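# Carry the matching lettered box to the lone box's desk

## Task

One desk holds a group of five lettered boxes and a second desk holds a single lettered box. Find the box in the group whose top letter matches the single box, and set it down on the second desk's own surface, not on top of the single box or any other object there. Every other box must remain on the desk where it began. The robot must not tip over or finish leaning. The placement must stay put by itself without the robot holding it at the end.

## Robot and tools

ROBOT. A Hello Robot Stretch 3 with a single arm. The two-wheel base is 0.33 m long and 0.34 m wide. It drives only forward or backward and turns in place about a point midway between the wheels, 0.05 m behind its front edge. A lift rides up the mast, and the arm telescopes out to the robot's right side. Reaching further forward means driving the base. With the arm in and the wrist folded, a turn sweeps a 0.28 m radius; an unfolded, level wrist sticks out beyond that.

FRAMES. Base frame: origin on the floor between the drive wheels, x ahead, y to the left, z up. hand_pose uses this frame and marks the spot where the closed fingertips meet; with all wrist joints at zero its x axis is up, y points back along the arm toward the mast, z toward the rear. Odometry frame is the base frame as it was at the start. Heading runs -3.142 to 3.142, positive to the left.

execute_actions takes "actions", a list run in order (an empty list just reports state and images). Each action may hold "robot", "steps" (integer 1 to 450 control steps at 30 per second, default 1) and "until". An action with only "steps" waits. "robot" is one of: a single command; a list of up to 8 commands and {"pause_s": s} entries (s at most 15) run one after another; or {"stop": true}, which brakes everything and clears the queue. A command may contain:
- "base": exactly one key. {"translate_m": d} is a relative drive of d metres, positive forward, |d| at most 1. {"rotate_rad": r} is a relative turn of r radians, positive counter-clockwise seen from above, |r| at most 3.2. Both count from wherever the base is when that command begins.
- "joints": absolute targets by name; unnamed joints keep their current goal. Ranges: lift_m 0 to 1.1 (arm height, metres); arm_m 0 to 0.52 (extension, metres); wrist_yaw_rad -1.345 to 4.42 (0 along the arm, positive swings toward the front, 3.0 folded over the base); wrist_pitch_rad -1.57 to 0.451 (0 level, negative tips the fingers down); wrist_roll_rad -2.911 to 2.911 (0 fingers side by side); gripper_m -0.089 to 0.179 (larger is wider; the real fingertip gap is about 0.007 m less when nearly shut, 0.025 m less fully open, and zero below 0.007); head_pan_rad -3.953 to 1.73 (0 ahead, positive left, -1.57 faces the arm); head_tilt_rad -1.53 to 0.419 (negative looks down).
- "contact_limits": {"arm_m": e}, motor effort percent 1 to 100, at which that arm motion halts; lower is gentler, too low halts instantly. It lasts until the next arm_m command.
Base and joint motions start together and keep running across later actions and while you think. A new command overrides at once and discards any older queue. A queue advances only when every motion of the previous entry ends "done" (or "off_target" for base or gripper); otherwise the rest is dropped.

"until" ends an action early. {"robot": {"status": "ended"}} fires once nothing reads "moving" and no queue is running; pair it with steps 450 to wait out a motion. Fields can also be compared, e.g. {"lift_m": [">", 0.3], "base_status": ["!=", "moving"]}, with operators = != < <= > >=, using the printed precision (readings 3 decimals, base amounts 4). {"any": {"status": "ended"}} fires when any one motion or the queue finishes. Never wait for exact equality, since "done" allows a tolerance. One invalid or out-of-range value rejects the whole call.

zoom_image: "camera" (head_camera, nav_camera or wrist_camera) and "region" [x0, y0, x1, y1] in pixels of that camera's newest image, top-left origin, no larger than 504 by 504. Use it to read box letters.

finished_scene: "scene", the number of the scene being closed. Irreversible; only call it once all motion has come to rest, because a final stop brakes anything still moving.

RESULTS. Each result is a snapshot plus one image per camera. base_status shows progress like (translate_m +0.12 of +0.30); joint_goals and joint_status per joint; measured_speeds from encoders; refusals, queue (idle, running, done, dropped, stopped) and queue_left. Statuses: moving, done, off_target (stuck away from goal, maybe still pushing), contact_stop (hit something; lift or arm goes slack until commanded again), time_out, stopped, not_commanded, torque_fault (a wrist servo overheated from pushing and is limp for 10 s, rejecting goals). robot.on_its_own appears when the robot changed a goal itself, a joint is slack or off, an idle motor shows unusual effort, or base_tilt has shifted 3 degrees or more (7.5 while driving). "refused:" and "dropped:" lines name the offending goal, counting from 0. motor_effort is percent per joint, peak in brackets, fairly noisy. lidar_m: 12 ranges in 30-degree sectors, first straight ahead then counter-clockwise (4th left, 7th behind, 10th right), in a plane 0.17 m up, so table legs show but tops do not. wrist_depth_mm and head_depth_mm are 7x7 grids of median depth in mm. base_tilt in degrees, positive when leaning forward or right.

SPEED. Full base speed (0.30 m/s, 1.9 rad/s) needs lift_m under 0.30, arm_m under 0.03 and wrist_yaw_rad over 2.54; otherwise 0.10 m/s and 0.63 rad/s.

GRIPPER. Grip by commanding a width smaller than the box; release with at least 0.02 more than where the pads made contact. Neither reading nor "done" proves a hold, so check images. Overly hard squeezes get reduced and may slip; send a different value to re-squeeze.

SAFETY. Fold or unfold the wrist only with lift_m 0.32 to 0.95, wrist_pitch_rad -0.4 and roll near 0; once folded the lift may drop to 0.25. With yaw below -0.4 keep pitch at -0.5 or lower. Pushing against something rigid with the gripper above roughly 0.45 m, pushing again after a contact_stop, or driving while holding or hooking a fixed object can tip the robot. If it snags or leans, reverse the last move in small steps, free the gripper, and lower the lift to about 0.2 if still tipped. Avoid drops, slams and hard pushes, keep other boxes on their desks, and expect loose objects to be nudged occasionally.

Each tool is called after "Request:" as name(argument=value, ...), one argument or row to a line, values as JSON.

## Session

Request:
execute_actions(
  actions=[
    {"robot":{"joints":{"head_tilt_rad":-0.4}},"steps":30},
  ],
)

Scene clock: 1.00 s.
robot.base_odometry: x=+0.000 y=+0.000 heading=+0.000 (m, m, rad; robot's odometry frame)
robot.turned_by_wheels: +0.000 (rad since the last result)
robot.turned_by_imu: +0.000 (rad since the last result)
robot.base_tilt: forward=+0.2 right=-0.4 (deg)
robot.lidar_m: 0.79 0.82 1.14 2.27 1.33 0.98 0.95 0.98 1.22 1.47 1.10 0.81
robot.head_depth_mm: 652 693 738 789 850 921 1003 / 651 690 737 788 849 917 998 / 648 689 734 787 847 917 997 / 647 689 730 783 842 916 998 / 646 687 732 783 843 913 991 / 645 684 731 781 841 909 990 / 644 683 730 778 837 908 984
robot.base_status: not_commanded
robot.joint_positions: lift_m=+0.414 arm_m=+0.000 wrist_yaw_rad=+2.985 wrist_pitch_rad=-0.478 wrist_roll_rad=-0.016 gripper_m=+0.037 head_pan_rad=+0.016 head_tilt_rad=-0.395
robot.joint_goals: lift_m=+0.414 arm_m=+0.000 wrist_yaw_rad=+2.985 wrist_pitch_rad=-0.478 wrist_roll_rad=-0.016 gripper_m=+0.037 head_pan_rad=+0.016 head_tilt_rad=-0.400
robot.joint_status: lift_m=not_commanded arm_m=not_commanded wrist_yaw_rad=not_commanded wrist_pitch_rad=not_commanded wrist_roll_rad=not_commanded gripper_m=not_commanded head_pan_rad=not_commanded head_tilt_rad=done
robot.measured_speeds: translate_m=+0.000 rotate_rad=+0.000 lift_m=+0.000 arm_m=+0.000 wrist_yaw_rad=+0.000 wrist_pitch_rad=+0.000 wrist_roll_rad=+0.000 head_pan_rad=+0.000 head_tilt_rad=+0.000
robot: refusals=0 queue=done queue_left=0
robot.motor_effort: left_wheel=+0(0) right_wheel=+0(1) lift_m=+33(33) arm_m=-1(0) wrist_yaw_rad=+0(0) wrist_pitch_rad=+5(5) wrist_roll_rad=+0(0) gripper_m=+0(1) head_pan_rad=+1(1) head_tilt_rad=-2(20) (%)
robot.hand_pose: x=+0.0126 y=+0.0693 z=+0.4133 quat_wxyz=(+0.220, +0.692, +0.115, +0.678) (m; robot's base frame)
robot.wrist_depth_mm: - - - - - - 823 / - - - - - - 802 / - - - - - - 854 / 902 927 948 962 977 - 811 / 743 755 817 792 773 822 803 / 634 645 - 674 673 687 708 / 552 561 573 584 569 600 612
pictures: head_camera (sideways: a quarter turn clockwise sets it upright), nav_camera (sideways: a quarter turn counterclockwise sets it upright), wrist_camera
Images, in order (width x height): head_camera 896x504, nav_camera 672x504, wrist_camera 644x364.

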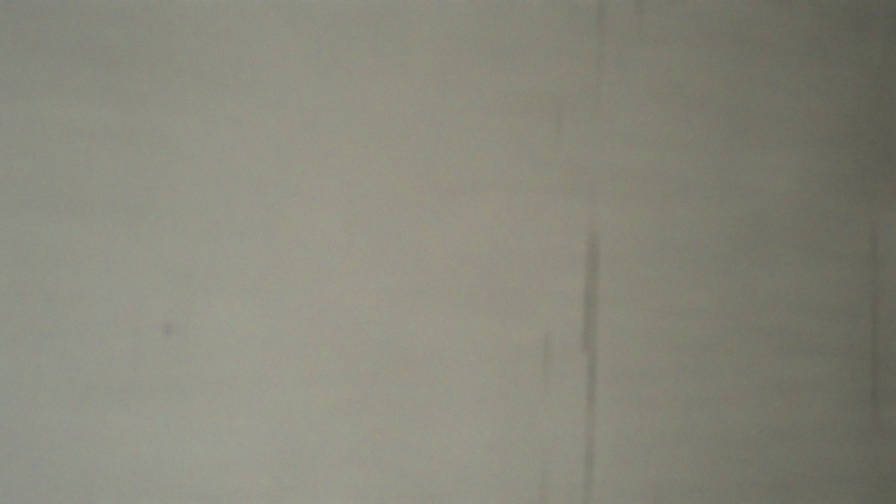

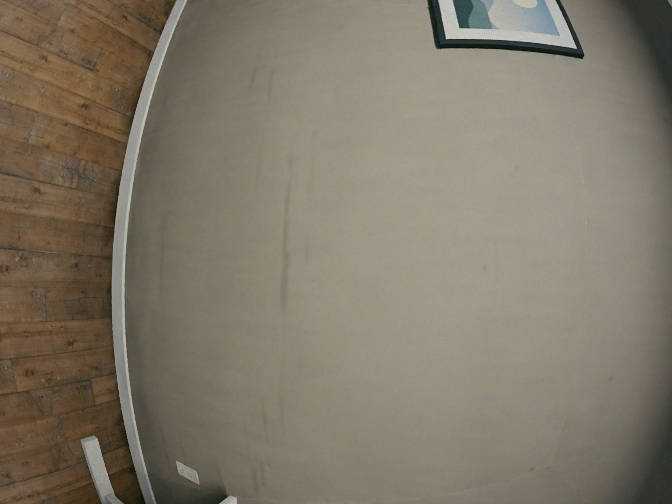

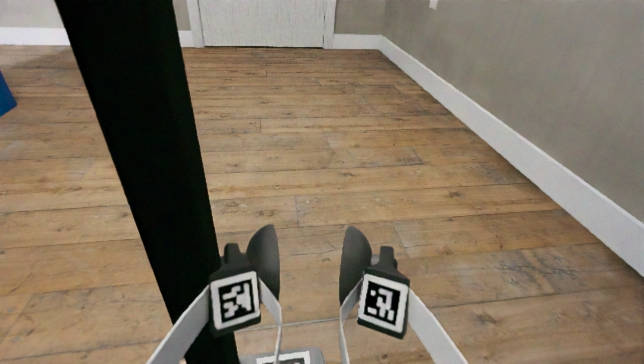

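Request:
execute_actions(
  actions=[
    {"robot":{"base":{"rotate_rad":-1.57},"joints":{"lift_m":0.28}},"steps":200,"until":{"robot":{"status":"ended"}}},
  ],
)

Scene clock: 5.50 s.
robot.base_odometry: x=+0.000 y=+0.000 heading=-1.570 (m, m, rad; robot's odometry frame)
robot.turned_by_wheels: -1.570 (rad since the last result)
robot.turned_by_imu: -1.544 (rad since the last result)
robot.base_tilt: forward=+0.1 right=-0.4 (deg)
robot.lidar_m: 1.47 1.10 0.81 0.79 0.82 1.14 2.27 1.31 0.98 0.94 0.99 1.22
robot.head_depth_mm: 1254 1327 1429 1511 1156 884 1506 / 1255 1327 1421 1511 1087 878 1496 / 1248 1327 1416 1498 1132 873 1492 / 1255 1326 1409 1483 1118 862 1482 / 1247 1322 1412 1477 1107 857 1471 / 1244 1320 1411 1476 1045 852 1462 / 1244 1316 1409 1471 1083 876 1461
robot.base_status: done (rotate_rad -1.5699 of -1.5700)
robot.joint_positions: lift_m=+0.281 arm_m=+0.000 wrist_yaw_rad=+2.985 wrist_pitch_rad=-0.478 wrist_roll_rad=-0.016 gripper_m=+0.037 head_pan_rad=+0.016 head_tilt_rad=-0.396
robot.joint_goals: lift_m=+0.280 arm_m=+0.000 wrist_yaw_rad=+2.985 wrist_pitch_rad=-0.478 wrist_roll_rad=-0.016 gripper_m=+0.037 head_pan_rad=+0.016 head_tilt_rad=-0.400
robot.joint_status: lift_m=done arm_m=not_commanded wrist_yaw_rad=not_commanded wrist_pitch_rad=not_commanded wrist_roll_rad=not_commanded gripper_m=not_commanded head_pan_rad=not_commanded head_tilt_rad=done
robot.measured_speeds: translate_m=+0.000 rotate_rad=+0.000 lift_m=+0.000 arm_m=+0.000 wrist_yaw_rad=+0.000 wrist_pitch_rad=+0.000 wrist_roll_rad=+0.000 head_pan_rad=+0.000 head_tilt_rad=+0.000
robot: refusals=0 queue=done queue_left=0
robot.motor_effort: left_wheel=+1(6) right_wheel=-2(10) lift_m=+16(35) arm_m=-1(1) wrist_yaw_rad=+0(0) wrist_pitch_rad=+5(5) wrist_roll_rad=+0(0) gripper_m=-1(1) head_pan_rad=+0(0) head_tilt_rad=+0(2) (%)
robot.hand_pose: x=+0.0125 y=+0.0692 z=+0.2799 quat_wxyz=(+0.220, +0.692, +0.115, +0.678) (m; robot's base frame)
robot.wrist_depth_mm: 718 - 742 780 824 833 897 / 755 - 824 834 910 940 967 / 801 - 874 896 892 995 - / 684 687 701 717 741 771 798 / 558 560 606 597 605 620 631 / 477 498 - - 510 519 526 / - - - - 424 446 450
pictures: head_camera (sideways: a quarter turn clockwise sets it upright), nav_camera (sideways: a quarter turn counterclockwise sets it upright), wrist_camera
Images, in order (width x height): head_camera 896x504, nav_camera 672x504, wrist_camera 644x364.

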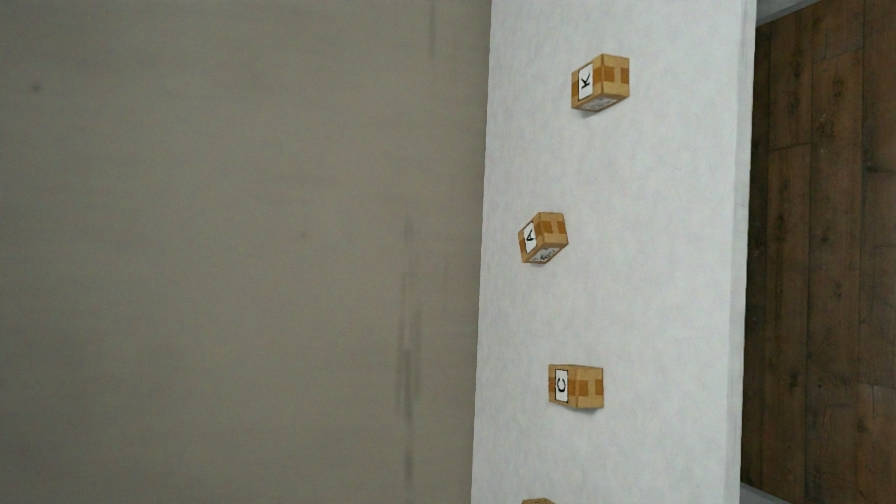

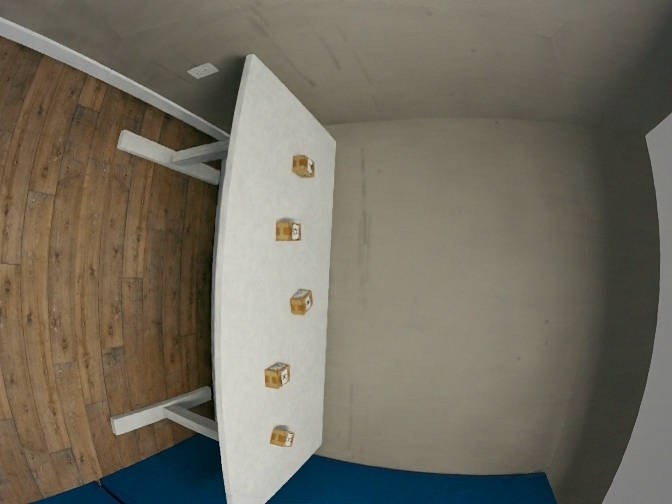

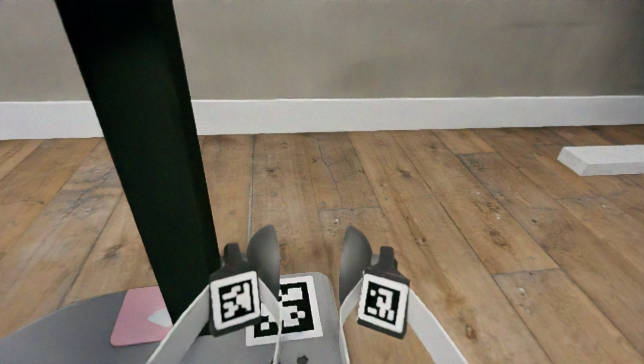

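Mirrored layout. Go see the lone box.

Request:
execute_actions(
  actions=[
    {"robot":[{"base":{"translate_m":-1.0}},{"base":{"translate_m":-0.75}},{"base":{"rotate_rad":-1.57}},{"base":{"translate_m":1.0}},{"base":{"translate_m":1.0},"joints":{"head_pan_rad":0.9}}],"steps":450,"until":{"robot":{"status":"ended"}}},
    {"steps":300,"until":{"robot":{"status":"ended"}}},
  ],
)

Scene clock: 29.17 s.
robot.base_odometry: x=-2.002 y=+1.746 heading=-3.140 (m, m, rad; robot's odometry frame)
robot.turned_by_wheels: -1.570 (rad since the last result)
robot.turned_by_imu: -1.541 (rad since the last result)
robot.base_tilt: forward=+0.3 right=-0.4 (deg)
robot.lidar_m: 1.48 2.02 2.83 2.28 1.50 0.73 2.05 0.82 0.61 0.59 0.62 0.86
robot.head_depth_mm: 1953 2024 2096 1781 2228 1891 1509 / 2137 2225 2329 1766 2426 1888 1492 / 2348 2476 2606 2018 2392 1864 1487 / 2607 2729 2897 2981 2367 1845 1480 / 2956 3115 3338 3392 2472 1833 1470 / 3098 3284 3484 3157 2439 1830 1468 / 2914 3058 3204 3194 2424 1803 1457
robot.base_status: done (translate_m +1.0000 of +1.0000)
robot.joint_positions: lift_m=+0.281 arm_m=+0.000 wrist_yaw_rad=+2.985 wrist_pitch_rad=-0.479 wrist_roll_rad=-0.016 gripper_m=+0.037 head_pan_rad=+0.893 head_tilt_rad=-0.396
robot.joint_goals: lift_m=+0.280 arm_m=+0.000 wrist_yaw_rad=+2.985 wrist_pitch_rad=-0.479 wrist_roll_rad=-0.016 gripper_m=+0.037 head_pan_rad=+0.900 head_tilt_rad=-0.400
robot.joint_status: lift_m=done arm_m=not_commanded wrist_yaw_rad=not_commanded wrist_pitch_rad=not_commanded wrist_roll_rad=not_commanded gripper_m=not_commanded head_pan_rad=done head_tilt_rad=done
robot.measured_speeds: translate_m=+0.000 rotate_rad=+0.000 lift_m=+0.000 arm_m=+0.000 wrist_yaw_rad=+0.000 wrist_pitch_rad=+0.000 wrist_roll_rad=+0.000 head_pan_rad=+0.000 head_tilt_rad=+0.000
robot: refusals=0 queue=done queue_left=0
robot.motor_effort: left_wheel=+1(7) right_wheel=-2(11) lift_m=+16(16) arm_m=+0(0) wrist_yaw_rad=-1(1) wrist_pitch_rad=+6(5) wrist_roll_rad=+0(0) gripper_m=-1(1) head_pan_rad=+4(44) head_tilt_rad=-1(2) (%)
robot.hand_pose: x=+0.0125 y=+0.0691 z=+0.2799 quat_wxyz=(+0.220, +0.692, +0.115, +0.677) (m; robot's base frame)
robot.wrist_depth_mm: - - - - - - - / - - - - - - - / 895 - 911 901 979 969 - / 668 683 709 728 741 766 782 / 561 565 611 597 603 608 635 / 486 496 - - 510 516 535 / - - - - 430 442 457
pictures: head_camera (sideways: a quarter turn clockwise sets it upright), nav_camera (sideways: a quarter turn counterclockwise sets it upright), wrist_camera
Images, in order (width x height): head_camera 896x504, nav_camera 672x504, wrist_camera 644x364.

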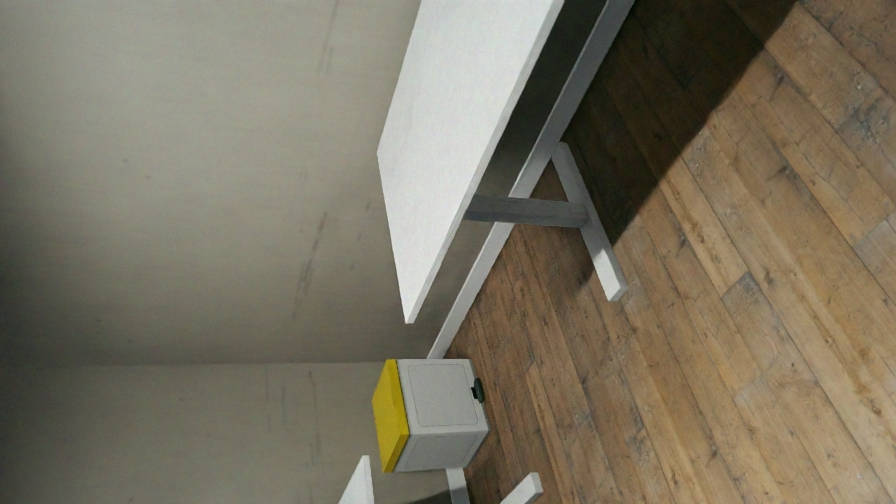

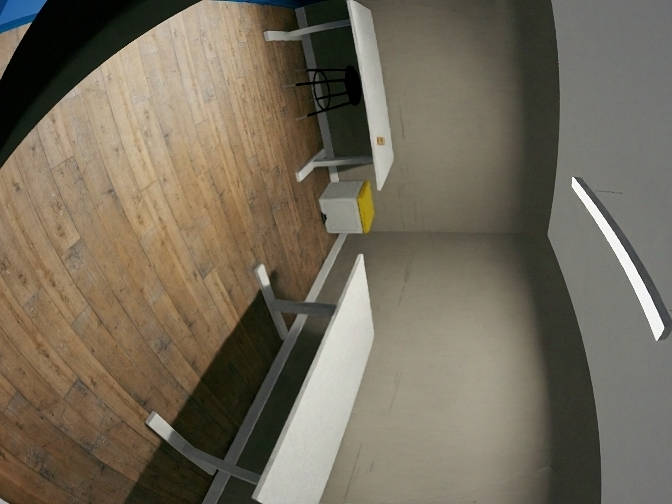

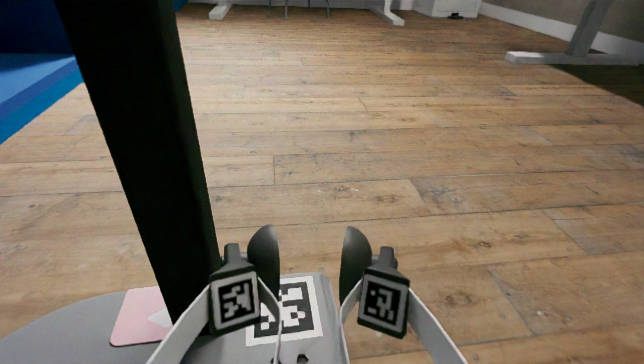

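Request:
execute_actions(
  actions=[
    {"robot":[{"base":{"rotate_rad":1.57},"joints":{"head_pan_rad":-0.3,"head_tilt_rad":-0.3}},{"base":{"translate_m":1.0}},{"base":{"translate_m":0.7}}],"steps":450,"until":{"robot":{"status":"ended"}}},
  ],
)

Scene clock: 42.50 s.
robot.base_odometry: x=-2.000 y=+0.046 heading=-1.570 (m, m, rad; robot's odometry frame)
robot.turned_by_wheels: +1.570 (rad since the last result)
robot.turned_by_imu: +1.539 (rad since the last result)
robot.base_tilt: forward=+0.2 right=-0.4 (deg)
robot.lidar_m: 0.87 1.08 0.77 1.06 1.05 1.43 2.29 2.08 2.03 1.53 1.66 1.04
robot.head_depth_mm: 1493 1573 1664 1784 1363 1000 1505 / 1434 1511 1605 1693 1349 950 1624 / 1386 1462 1540 1631 1336 940 1610 / 1343 1413 1483 1572 1325 932 1509 / 1303 1365 1436 1503 1308 925 1460 / 1256 1316 1379 1448 1298 923 1277 / 1222 1274 1333 1400 1282 913 790
robot.base_status: done (translate_m +0.7000 of +0.7000)
robot.joint_positions: lift_m=+0.281 arm_m=+0.000 wrist_yaw_rad=+2.985 wrist_pitch_rad=-0.479 wrist_roll_rad=-0.016 gripper_m=+0.037 head_pan_rad=-0.293 head_tilt_rad=-0.309
robot.joint_goals: lift_m=+0.280 arm_m=+0.000 wrist_yaw_rad=+2.985 wrist_pitch_rad=-0.479 wrist_roll_rad=-0.016 gripper_m=+0.037 head_pan_rad=-0.300 head_tilt_rad=-0.300
robot.joint_status: lift_m=done arm_m=not_commanded wrist_yaw_rad=not_commanded wrist_pitch_rad=not_commanded wrist_roll_rad=not_commanded gripper_m=not_commanded head_pan_rad=done head_tilt_rad=done
robot.measured_speeds: translate_m=+0.000 rotate_rad=+0.000 lift_m=+0.000 arm_m=+0.000 wrist_yaw_rad=+0.000 wrist_pitch_rad=+0.000 wrist_roll_rad=+0.000 head_pan_rad=+0.000 head_tilt_rad=+0.000
robot: refusals=0 queue=done queue_left=0
robot.motor_effort: left_wheel=-2(6) right_wheel=+3(15) lift_m=+16(16) arm_m=-1(1) wrist_yaw_rad=-1(0) wrist_pitch_rad=+5(5) wrist_roll_rad=+0(0) gripper_m=-1(1) head_pan_rad=-3(39) head_tilt_rad=+4(14) (%)
robot.hand_pose: x=+0.0125 y=+0.0691 z=+0.2799 quat_wxyz=(+0.220, +0.692, +0.115, +0.677) (m; robot's base frame)
robot.wrist_depth_mm: 550 - - - - 713 - / 595 - - - - 753 - / 657 - 737 784 813 818 883 / 676 680 726 692 744 754 786 / 558 561 619 598 613 616 631 / 481 508 - - 515 519 530 / - - - - 431 442 453
pictures: head_camera (sideways: a quarter turn clockwise sets it upright), nav_camera (sideways: a quarter turn counterclockwise sets it upright), wrist_camera
Images, in order (width x height): head_camera 896x504, nav_camera 672x504, wrist_camera 644x364.

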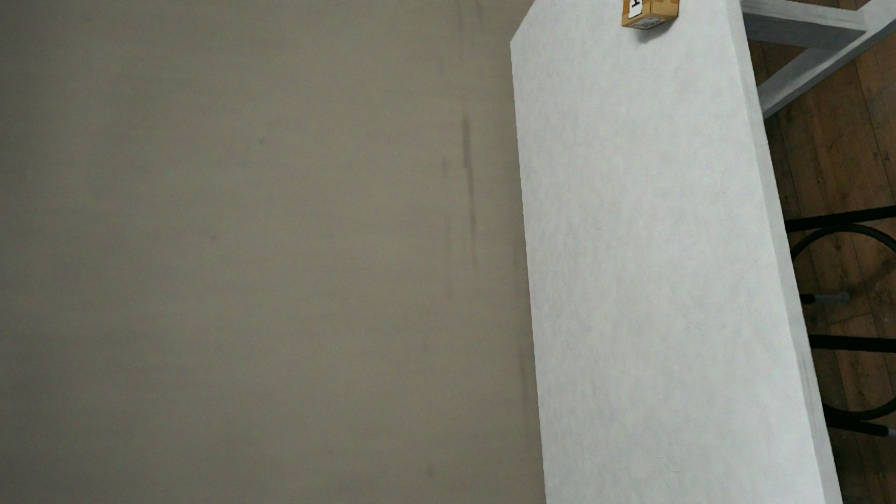

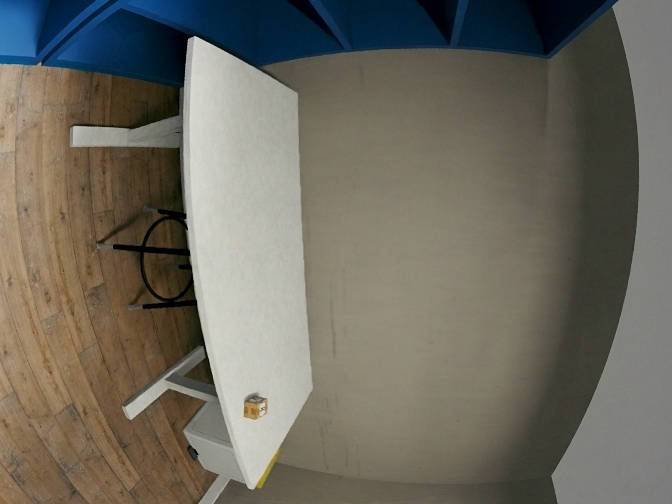

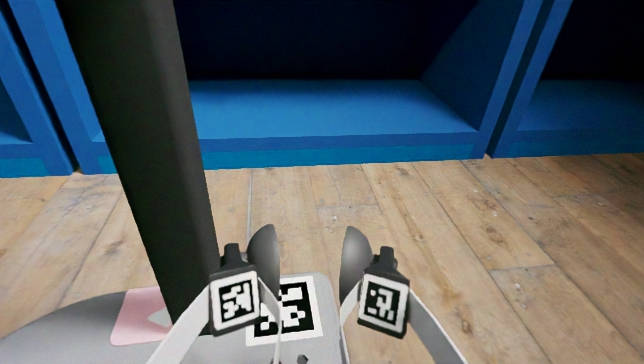

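Request:
execute_actions(
  actions=[
    {"robot":[{"base":{"translate_m":-1.0}},{"base":{"translate_m":-0.7}},{"base":{"rotate_rad":1.57}},{"base":{"translate_m":1.0}},{"base":{"translate_m":1.0}},{"base":{"rotate_rad":-1.57}},{"base":{"translate_m":1.0}},{"base":{"translate_m":0.75}}],"steps":450,"until":{"robot":{"status":"ended"}}},
    {"steps":450,"until":{"robot":{"status":"ended"}}},
    {"steps":100,"until":{"robot":{"status":"ended"}}},
    {"robot":[{"base":{"rotate_rad":1.57},"joints":{"lift_m":0.9,"wrist_pitch_rad":-0.4,"head_pan_rad":-1.57,"head_tilt_rad":-0.6}},{"joints":{"wrist_yaw_rad":0}},{"joints":{"wrist_pitch_rad":-0.3,"gripper_m":0.15}}],"steps":450,"until":{"robot":{"status":"ended"}}},
  ],
)

Scene clock: 89.63 s.
robot.base_odometry: x=+0.000 y=-0.004 heading=+0.000 (m, m, rad; robot's odometry frame)
robot.turned_by_wheels: +1.570 (rad since the last result)
robot.turned_by_imu: +1.544 (rad since the last result)
robot.base_tilt: forward=+0.2 right=-0.4 (deg)
robot.lidar_m: 0.79 0.82 1.14 2.30 1.32 0.97 0.94 0.98 1.19 1.44 1.10 0.82
robot.head_depth_mm: 1214 1334 1450 1144 893 1605 - / 1214 1328 1451 1083 890 1593 - / 1210 1327 1445 1118 912 1499 - / 1210 1324 1431 1106 907 - - / 1210 1322 1421 1094 895 1516 1248 / 1205 1318 1421 1042 886 1476 1270 / 1204 1319 1411 1074 880 1501 1261
robot.base_status: done (rotate_rad +1.5699 of +1.5700)
robot.joint_positions: lift_m=+0.899 arm_m=+0.000 wrist_yaw_rad=+0.003 wrist_pitch_rad=-0.323 wrist_roll_rad=-0.016 gripper_m=+0.150 head_pan_rad=-1.563 head_tilt_rad=-0.593
robot.joint_goals: lift_m=+0.900 arm_m=+0.000 wrist_yaw_rad=+0.000 wrist_pitch_rad=-0.300 wrist_roll_rad=-0.016 gripper_m=+0.150 head_pan_rad=-1.570 head_tilt_rad=-0.600
robot.joint_status: lift_m=done arm_m=not_commanded wrist_yaw_rad=done wrist_pitch_rad=done wrist_roll_rad=not_commanded gripper_m=done head_pan_rad=done head_tilt_rad=done
robot.measured_speeds: translate_m=+0.000 rotate_rad=+0.000 lift_m=+0.000 arm_m=+0.000 wrist_yaw_rad=+0.000 wrist_pitch_rad=+0.000 wrist_roll_rad=+0.000 head_pan_rad=+0.000 head_tilt_rad=+0.000
robot: refusals=0 queue=done queue_left=0
robot.motor_effort: left_wheel=-2(8) right_wheel=+3(16) lift_m=+47(50) arm_m=-1(1) wrist_yaw_rad=-3(4) wrist_pitch_rad=+9(9) wrist_roll_rad=+0(0) gripper_m=+0(100) head_pan_rad=-4(44) head_tilt_rad=-3(20) (%)
robot.hand_pose: x=-0.0209 y=-0.3800 z=+0.9340 quat_wxyz=(+0.704, +0.116, -0.692, -0.112) (m; robot's base frame)
robot.wrist_depth_mm: - - - - - - - / 993 - - - - - - / 946 - - - - - - / 686 704 715 731 737 789 786 / 541 569 551 569 591 606 608 / 1000 - - - - - 997 / 975 - - - - - -
pictures: head_camera (sideways: a quarter turn clockwise sets it upright), nav_camera (sideways: a quarter turn counterclockwise sets it upright), wrist_camera
Images, in order (width x height): head_camera 896x504, nav_camera 672x504, wrist_camera 644x364.

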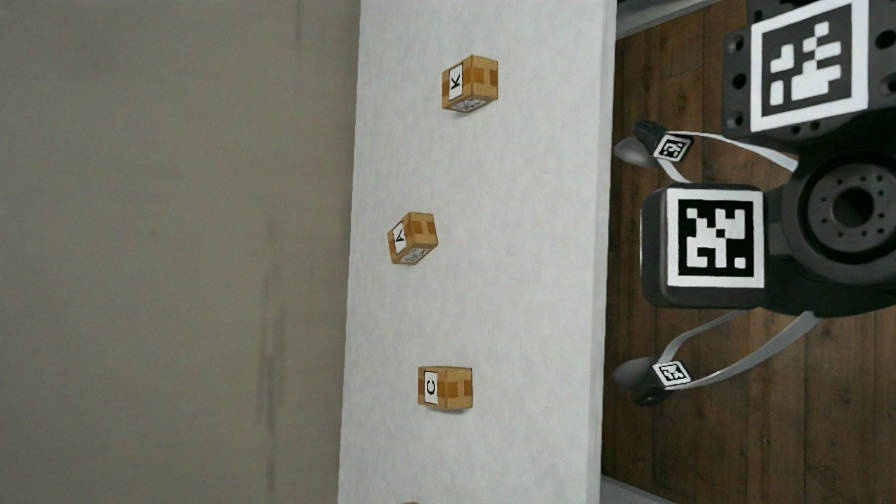

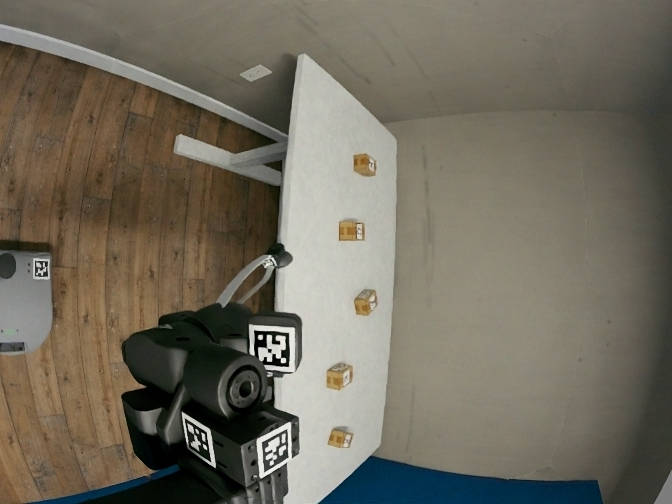

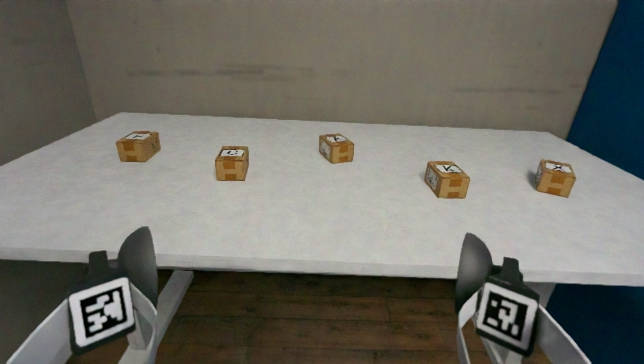

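Request:
zoom_image(
  camera="wrist_camera",
  region=[90,110,594,220],
)

Region (90, 110, 594, 220) of wrist_camera's 644x364 image, scaled by 1.000; it fills the top 110 rows of this view, and the rest is white.

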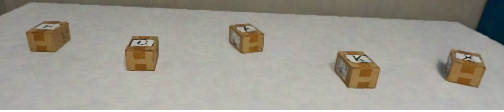

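Request:
execute_actions(
  actions=[
    {"robot":{"base":{"translate_m":-0.47},"joints":{"arm_m":0.3,"lift_m":0.82}},"steps":300,"until":{"robot":{"status":"ended"}}},
  ],
)

Scene clock: 99.47 s.
robot.base_odometry: x=-0.470 y=-0.004 heading=+0.000 (m, m, rad; robot's odometry frame)
robot.turned_by_wheels: +0.000 (rad since the last result)
robot.turned_by_imu: +0.001 (rad since the last result)
robot.base_tilt: forward=+0.2 right=-0.4 (deg)
robot.lidar_m: 1.26 1.31 1.82 2.30 0.66 0.49 0.47 0.49 0.70 0.99 1.40 1.30
robot.head_depth_mm: 1215 1289 1330 1234 895 1138 - / 1211 1315 1444 1180 - - 1294 / 1207 1321 1437 1224 1304 1455 1259 / 1205 1318 1431 1218 - 1518 1280 / 1201 1319 1414 1144 861 1521 1271 / 1201 1311 1415 1041 887 1505 1271 / 1201 1308 1405 1071 881 1496 1264
robot.base_status: done (translate_m -0.4700 of -0.4700)
robot.joint_positions: lift_m=+0.821 arm_m=+0.300 wrist_yaw_rad=+0.001 wrist_pitch_rad=-0.321 wrist_roll_rad=-0.016 gripper_m=+0.150 head_pan_rad=-1.563 head_tilt_rad=-0.593
robot.joint_goals: lift_m=+0.820 arm_m=+0.300 wrist_yaw_rad=+0.000 wrist_pitch_rad=-0.300 wrist_roll_rad=-0.016 gripper_m=+0.150 head_pan_rad=-1.570 head_tilt_rad=-0.600
robot.joint_status: lift_m=done arm_m=done wrist_yaw_rad=done wrist_pitch_rad=done wrist_roll_rad=not_commanded gripper_m=done head_pan_rad=done head_tilt_rad=done
robot.measured_speeds: translate_m=+0.000 rotate_rad=+0.000 lift_m=+0.000 arm_m=+0.000 wrist_yaw_rad=+0.000 wrist_pitch_rad=+0.000 wrist_roll_rad=+0.000 head_pan_rad=+0.000 head_tilt_rad=+0.000
robot: refusals=0 queue=done queue_left=0
robot.motor_effort: left_wheel=-2(5) right_wheel=+3(5) lift_m=+15(45) arm_m=+2(4) wrist_yaw_rad=-2(3) wrist_pitch_rad=+8(9) wrist_roll_rad=+0(0) gripper_m=+0(0) head_pan_rad=-4(4) head_tilt_rad=-3(2) (%)
robot.hand_pose: x=-0.0212 y=-0.6802 z=+0.8555 quat_wxyz=(+0.704, +0.115, -0.692, -0.112) (m; robot's base frame)
robot.wrist_depth_mm: 805 823 792 824 815 788 562 / 858 878 868 855 858 836 553 / 747 771 787 852 880 832 553 / 519 530 547 567 576 646 554 / 407 370 422 417 422 455 507 / 337 333 339 343 349 - 363 / - 275 281 289 292 284 302
pictures: head_camera (sideways: a quarter turn clockwise sets it upright), nav_camera (sideways: a quarter turn counterclockwise sets it upright), wrist_camera
Images, in order (width x height): head_camera 896x504, nav_camera 672x504, wrist_camera 644x364.

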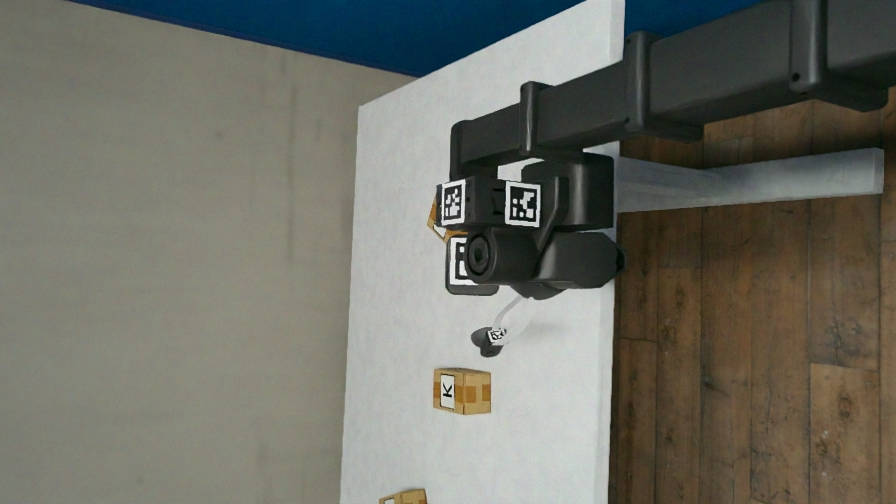

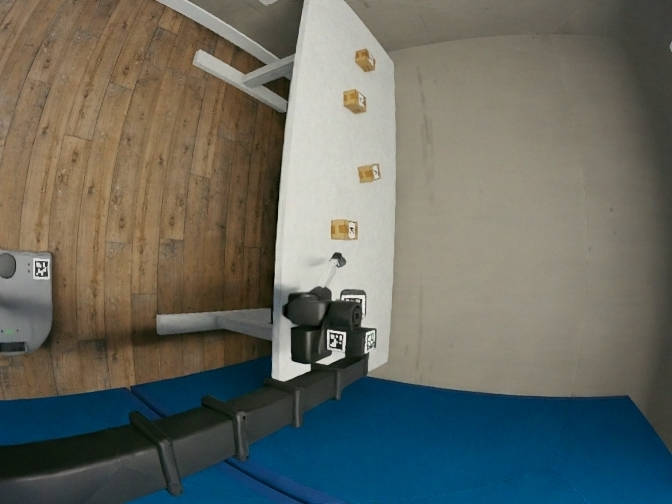

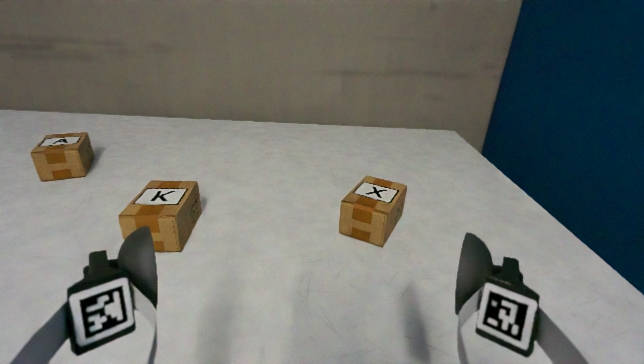

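Request:
execute_actions(
  actions=[
    {"robot":{"base":{"translate_m":0.86},"joints":{"arm_m":0.4,"lift_m":0.86}},"steps":400,"until":{"robot":{"status":"ended"}}},
  ],
)

Scene clock: 111.20 s.
robot.base_odometry: x=+0.390 y=-0.004 heading=+0.000 (m, m, rad; robot's odometry frame)
robot.turned_by_wheels: +0.000 (rad since the last result)
robot.turned_by_imu: -0.004 (rad since the last result)
robot.base_tilt: forward=+0.2 right=-0.4 (deg)
robot.lidar_m: 0.40 0.42 0.57 1.63 1.87 1.38 1.33 1.39 1.49 1.01 0.56 0.41
robot.head_depth_mm: 1228 1342 1457 1143 928 - - / 1216 1339 1450 1252 - 1539 1290 / 1216 1328 1447 - 909 1541 1285 / 1213 1326 1442 - 904 1530 1285 / 1212 1323 1426 1084 893 1476 1274 / 1209 1326 1424 1084 887 1471 1239 / 1196 1285 1382 1224 882 1419 1261
robot.base_status: done (translate_m +0.8600 of +0.8600)
robot.joint_positions: lift_m=+0.859 arm_m=+0.400 wrist_yaw_rad=+0.001 wrist_pitch_rad=-0.321 wrist_roll_rad=-0.016 gripper_m=+0.150 head_pan_rad=-1.563 head_tilt_rad=-0.593
robot.joint_goals: lift_m=+0.860 arm_m=+0.400 wrist_yaw_rad=+0.000 wrist_pitch_rad=-0.300 wrist_roll_rad=-0.016 gripper_m=+0.150 head_pan_rad=-1.570 head_tilt_rad=-0.600
robot.joint_status: lift_m=done arm_m=done wrist_yaw_rad=done wrist_pitch_rad=done wrist_roll_rad=not_commanded gripper_m=done head_pan_rad=done head_tilt_rad=done
robot.measured_speeds: translate_m=+0.000 rotate_rad=+0.000 lift_m=+0.000 arm_m=+0.000 wrist_yaw_rad=+0.000 wrist_pitch_rad=+0.000 wrist_roll_rad=+0.000 head_pan_rad=+0.000 head_tilt_rad=+0.000
robot: refusals=0 queue=done queue_left=0
robot.motor_effort: left_wheel=-2(2) right_wheel=+3(11) lift_m=+47(47) arm_m=+2(3) wrist_yaw_rad=-2(2) wrist_pitch_rad=+8(8) wrist_roll_rad=+0(0) gripper_m=-1(0) head_pan_rad=-4(4) head_tilt_rad=-2(2) (%)
robot.hand_pose: x=-0.0212 y=-0.7803 z=+0.8944 quat_wxyz=(+0.704, +0.115, -0.692, -0.112) (m; robot's base frame)
robot.wrist_depth_mm: 527 703 736 725 734 738 751 / 522 761 786 806 765 772 776 / 524 781 808 838 836 864 844 / 524 693 639 652 676 689 713 / 519 495 465 480 512 528 493 / 408 393 394 403 406 - 418 / 326 325 327 333 336 327 348
pictures: head_camera (sideways: a quarter turn clockwise sets it upright), nav_camera (sideways: a quarter turn counterclockwise sets it upright), wrist_camera
Images, in order (width x height): head_camera 896x504, nav_camera 672x504, wrist_camera 644x364.

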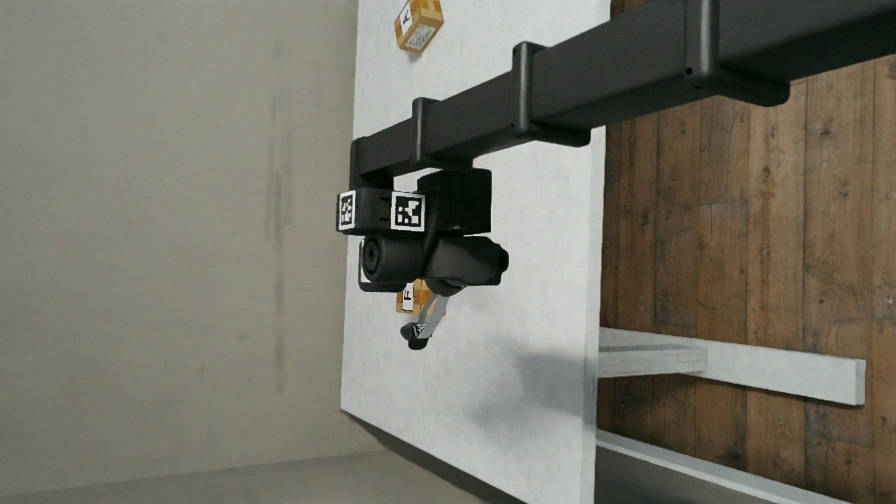

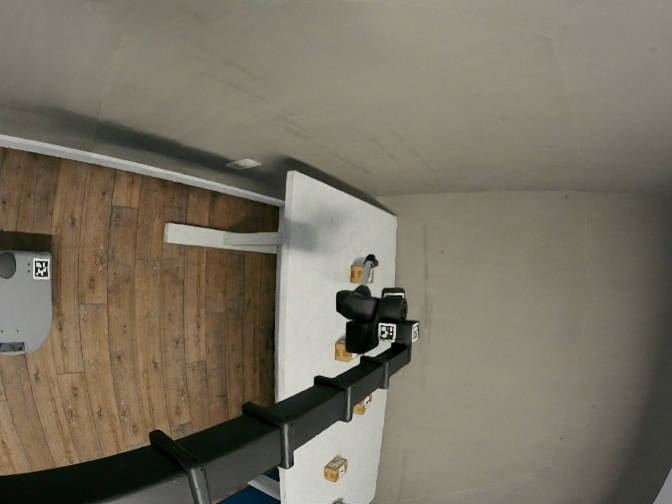

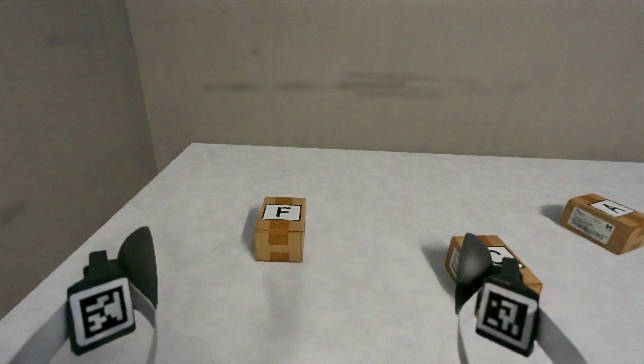

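Request:
execute_actions(
  actions=[
    {"robot":[{"base":{"translate_m":-0.68},"joints":{"arm_m":0.35}},{"joints":{"lift_m":0.705,"arm_m":0.42}}],"steps":400,"until":{"robot":{"status":"ended"}}},
  ],
)

Scene clock: 125.67 s.
robot.base_odometry: x=-0.290 y=-0.004 heading=+0.000 (m, m, rad; robot's odometry frame)
robot.turned_by_wheels: +0.000 (rad since the last result)
robot.turned_by_imu: +0.002 (rad since the last result)
robot.base_tilt: forward=+0.2 right=-0.3 (deg)
robot.lidar_m: 1.08 1.13 1.56 2.29 0.91 0.67 0.65 0.68 0.94 1.43 1.29 1.12
robot.head_depth_mm: 1212 1324 1445 1143 896 1555 1307 / 1212 1327 1445 1088 889 1424 - / 1206 1326 1438 1144 - 1532 1282 / 1204 1324 1431 1160 1707 1525 1280 / 1204 1318 1412 1100 893 1504 1272 / 1201 1321 1405 1083 888 1510 1269 / 1203 1313 1406 1072 882 1491 1264
robot.base_status: done (translate_m -0.6800 of -0.6800)
robot.joint_positions: lift_m=+0.706 arm_m=+0.420 wrist_yaw_rad=+0.001 wrist_pitch_rad=-0.321 wrist_roll_rad=-0.016 gripper_m=+0.150 head_pan_rad=-1.563 head_tilt_rad=-0.593
robot.joint_goals: lift_m=+0.705 arm_m=+0.420 wrist_yaw_rad=+0.000 wrist_pitch_rad=-0.300 wrist_roll_rad=-0.016 gripper_m=+0.150 head_pan_rad=-1.570 head_tilt_rad=-0.600
robot.joint_status: lift_m=done arm_m=done wrist_yaw_rad=done wrist_pitch_rad=done wrist_roll_rad=not_commanded gripper_m=done head_pan_rad=done head_tilt_rad=done
robot.measured_speeds: translate_m=+0.000 rotate_rad=+0.000 lift_m=+0.000 arm_m=+0.000 wrist_yaw_rad=+0.000 wrist_pitch_rad=+0.000 wrist_roll_rad=+0.000 head_pan_rad=+0.000 head_tilt_rad=+0.000
robot: refusals=0 queue=done queue_left=0
robot.motor_effort: left_wheel=-2(4) right_wheel=+3(5) lift_m=+16(48) arm_m=+2(2) wrist_yaw_rad=-2(2) wrist_pitch_rad=+8(8) wrist_roll_rad=+0(0) gripper_m=+0(0) head_pan_rad=-3(4) head_tilt_rad=-2(2) (%)
robot.hand_pose: x=-0.0212 y=-0.8003 z=+0.7405 quat_wxyz=(+0.704, +0.115, -0.692, -0.112) (m; robot's base frame)
robot.wrist_depth_mm: 697 691 720 709 700 693 693 / 672 727 734 733 719 755 750 / 397 372 420 276 455 475 480 / 278 284 290 209 309 317 259 / 215 229 222 219 233 240 242 / 180 178 179 182 185 - 193 / - 146 151 153 155 151 160
pictures: head_camera (sideways: a quarter turn clockwise sets it upright), nav_camera (sideways: a quarter turn counterclockwise sets it upright), wrist_camera
Images, in order (width x height): head_camera 896x504, nav_camera 672x504, wrist_camera 644x364.

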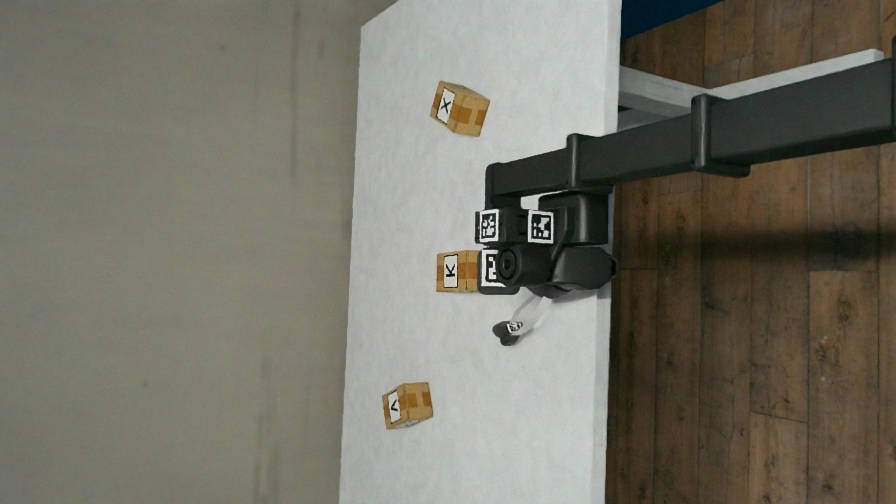

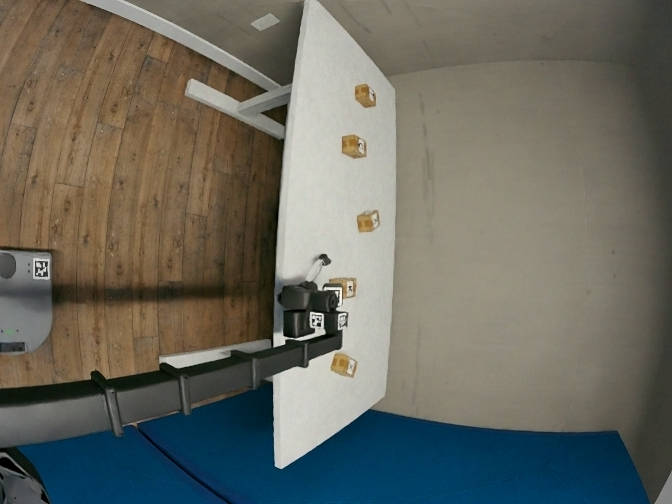

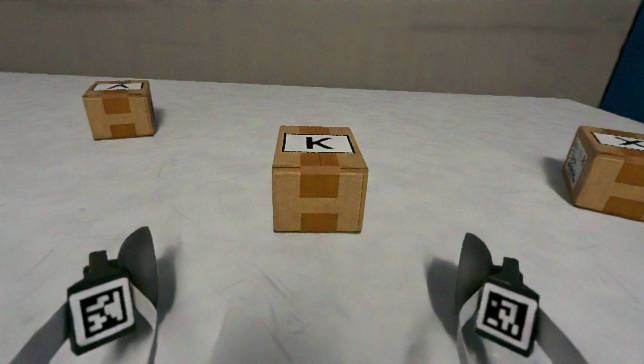

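Request:
execute_actions(
  actions=[
    {"robot":[{"joints":{"arm_m":0.52}},{"joints":{"gripper_m":0.02}},{"joints":{"lift_m":0.8}},{"joints":{"arm_m":0}},{"joints":{"wrist_pitch_rad":-0.4}},{"joints":{"wrist_yaw_rad":3.0}},{"joints":{"lift_m":0.28}},{"base":{"rotate_rad":1.57}}],"steps":450,"until":{"robot":{"status":"ended"}}},
    {"steps":450,"until":{"robot":{"status":"ended"}}},
  ],
)

Scene clock: 149.03 s.
robot.base_odometry: x=-0.290 y=-0.004 heading=+1.570 (m, m, rad; robot's odometry frame)
robot.turned_by_wheels: +1.570 (rad since the last result)
robot.turned_by_imu: +1.540 (rad since the last result)
robot.base_tilt: forward=+0.2 right=-0.4 (deg)
robot.lidar_m: 2.30 0.92 0.68 0.65 0.68 0.93 1.44 1.28 1.12 1.08 1.13 1.54
robot.head_depth_mm: 905 991 1098 1229 1393 1516 1303 / 899 985 1089 1223 1389 1505 1295 / 898 982 1092 1219 1391 1497 1289 / 897 979 1084 1215 1382 1490 1281 / 894 981 1083 1215 1375 1488 1275 / 893 976 1078 1204 1368 1482 1267 / 891 976 1077 1204 1361 1477 1265
robot.base_status: done (rotate_rad +1.5699 of +1.5700)
robot.joint_positions: lift_m=+0.281 arm_m=+0.000 wrist_yaw_rad=+2.998 wrist_pitch_rad=-0.424 wrist_roll_rad=-0.016 gripper_m=+0.021 head_pan_rad=-1.563 head_tilt_rad=-0.593
robot.joint_goals: lift_m=+0.280 arm_m=+0.000 wrist_yaw_rad=+3.000 wrist_pitch_rad=-0.400 wrist_roll_rad=-0.016 gripper_m=+0.020 head_pan_rad=-1.570 head_tilt_rad=-0.600
robot.joint_status: lift_m=done arm_m=done wrist_yaw_rad=done wrist_pitch_rad=done wrist_roll_rad=not_commanded gripper_m=done head_pan_rad=done head_tilt_rad=done
robot.measured_speeds: translate_m=+0.000 rotate_rad=+0.000 lift_m=+0.000 arm_m=+0.000 wrist_yaw_rad=+0.000 wrist_pitch_rad=+0.000 wrist_roll_rad=+0.000 head_pan_rad=+0.000 head_tilt_rad=+0.000
robot: refusals=0 queue=done queue_left=0
robot.motor_effort: left_wheel=-2(6) right_wheel=+4(15) lift_m=+16(45) arm_m=-3(2) wrist_yaw_rad=+1(3) wrist_pitch_rad=+9(11) wrist_roll_rad=+0(0) gripper_m=-20(100) head_pan_rad=-3(3) head_tilt_rad=-4(3) (%)
robot.hand_pose: x=+0.0109 y=+0.0762 z=+0.2919 quat_wxyz=(+0.198, +0.694, +0.100, +0.685) (m; robot's base frame)
robot.wrist_depth_mm: 578 - 622 650 667 702 735 / 623 - 667 695 721 756 794 / 680 - 746 765 802 866 887 / 722 717 768 186 833 834 884 / 605 625 144 140 664 655 673 / 512 521 126 125 130 551 557 / 449 - - 137 443 474 466
pictures: head_camera (sideways: a quarter turn clockwise sets it upright), nav_camera (sideways: a quarter turn counterclockwise sets it upright), wrist_camera
Images, in order (width x height): head_camera 896x504, nav_camera 672x504, wrist_camera 644x364.

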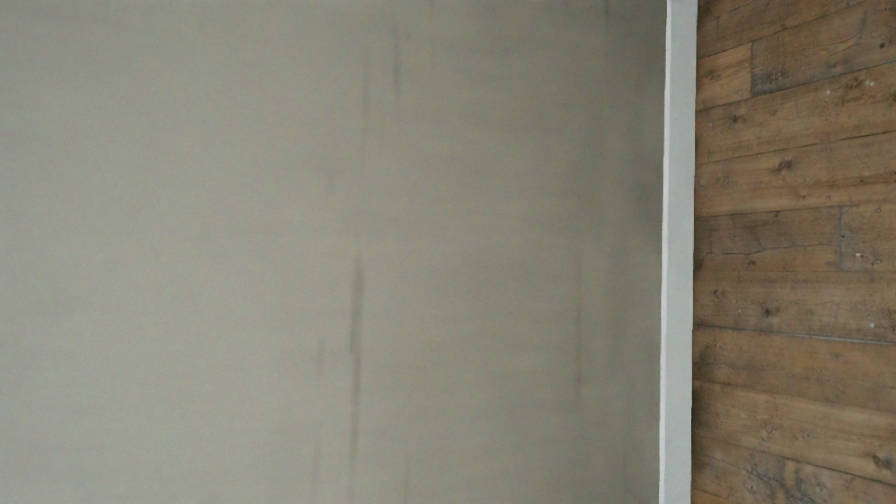

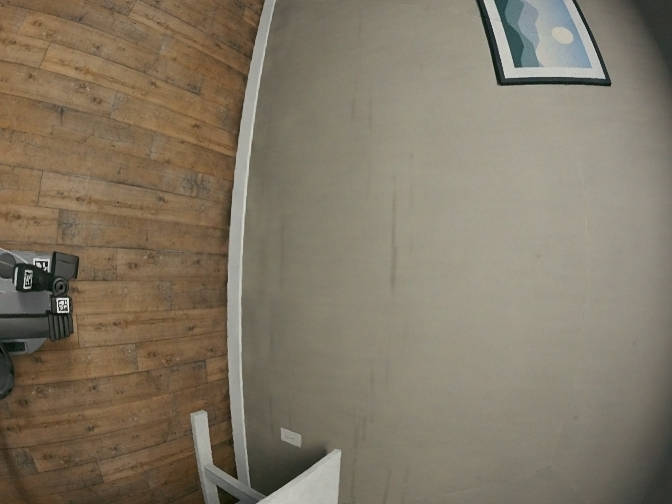

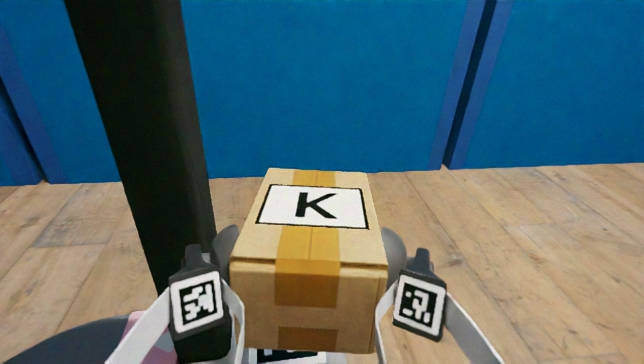

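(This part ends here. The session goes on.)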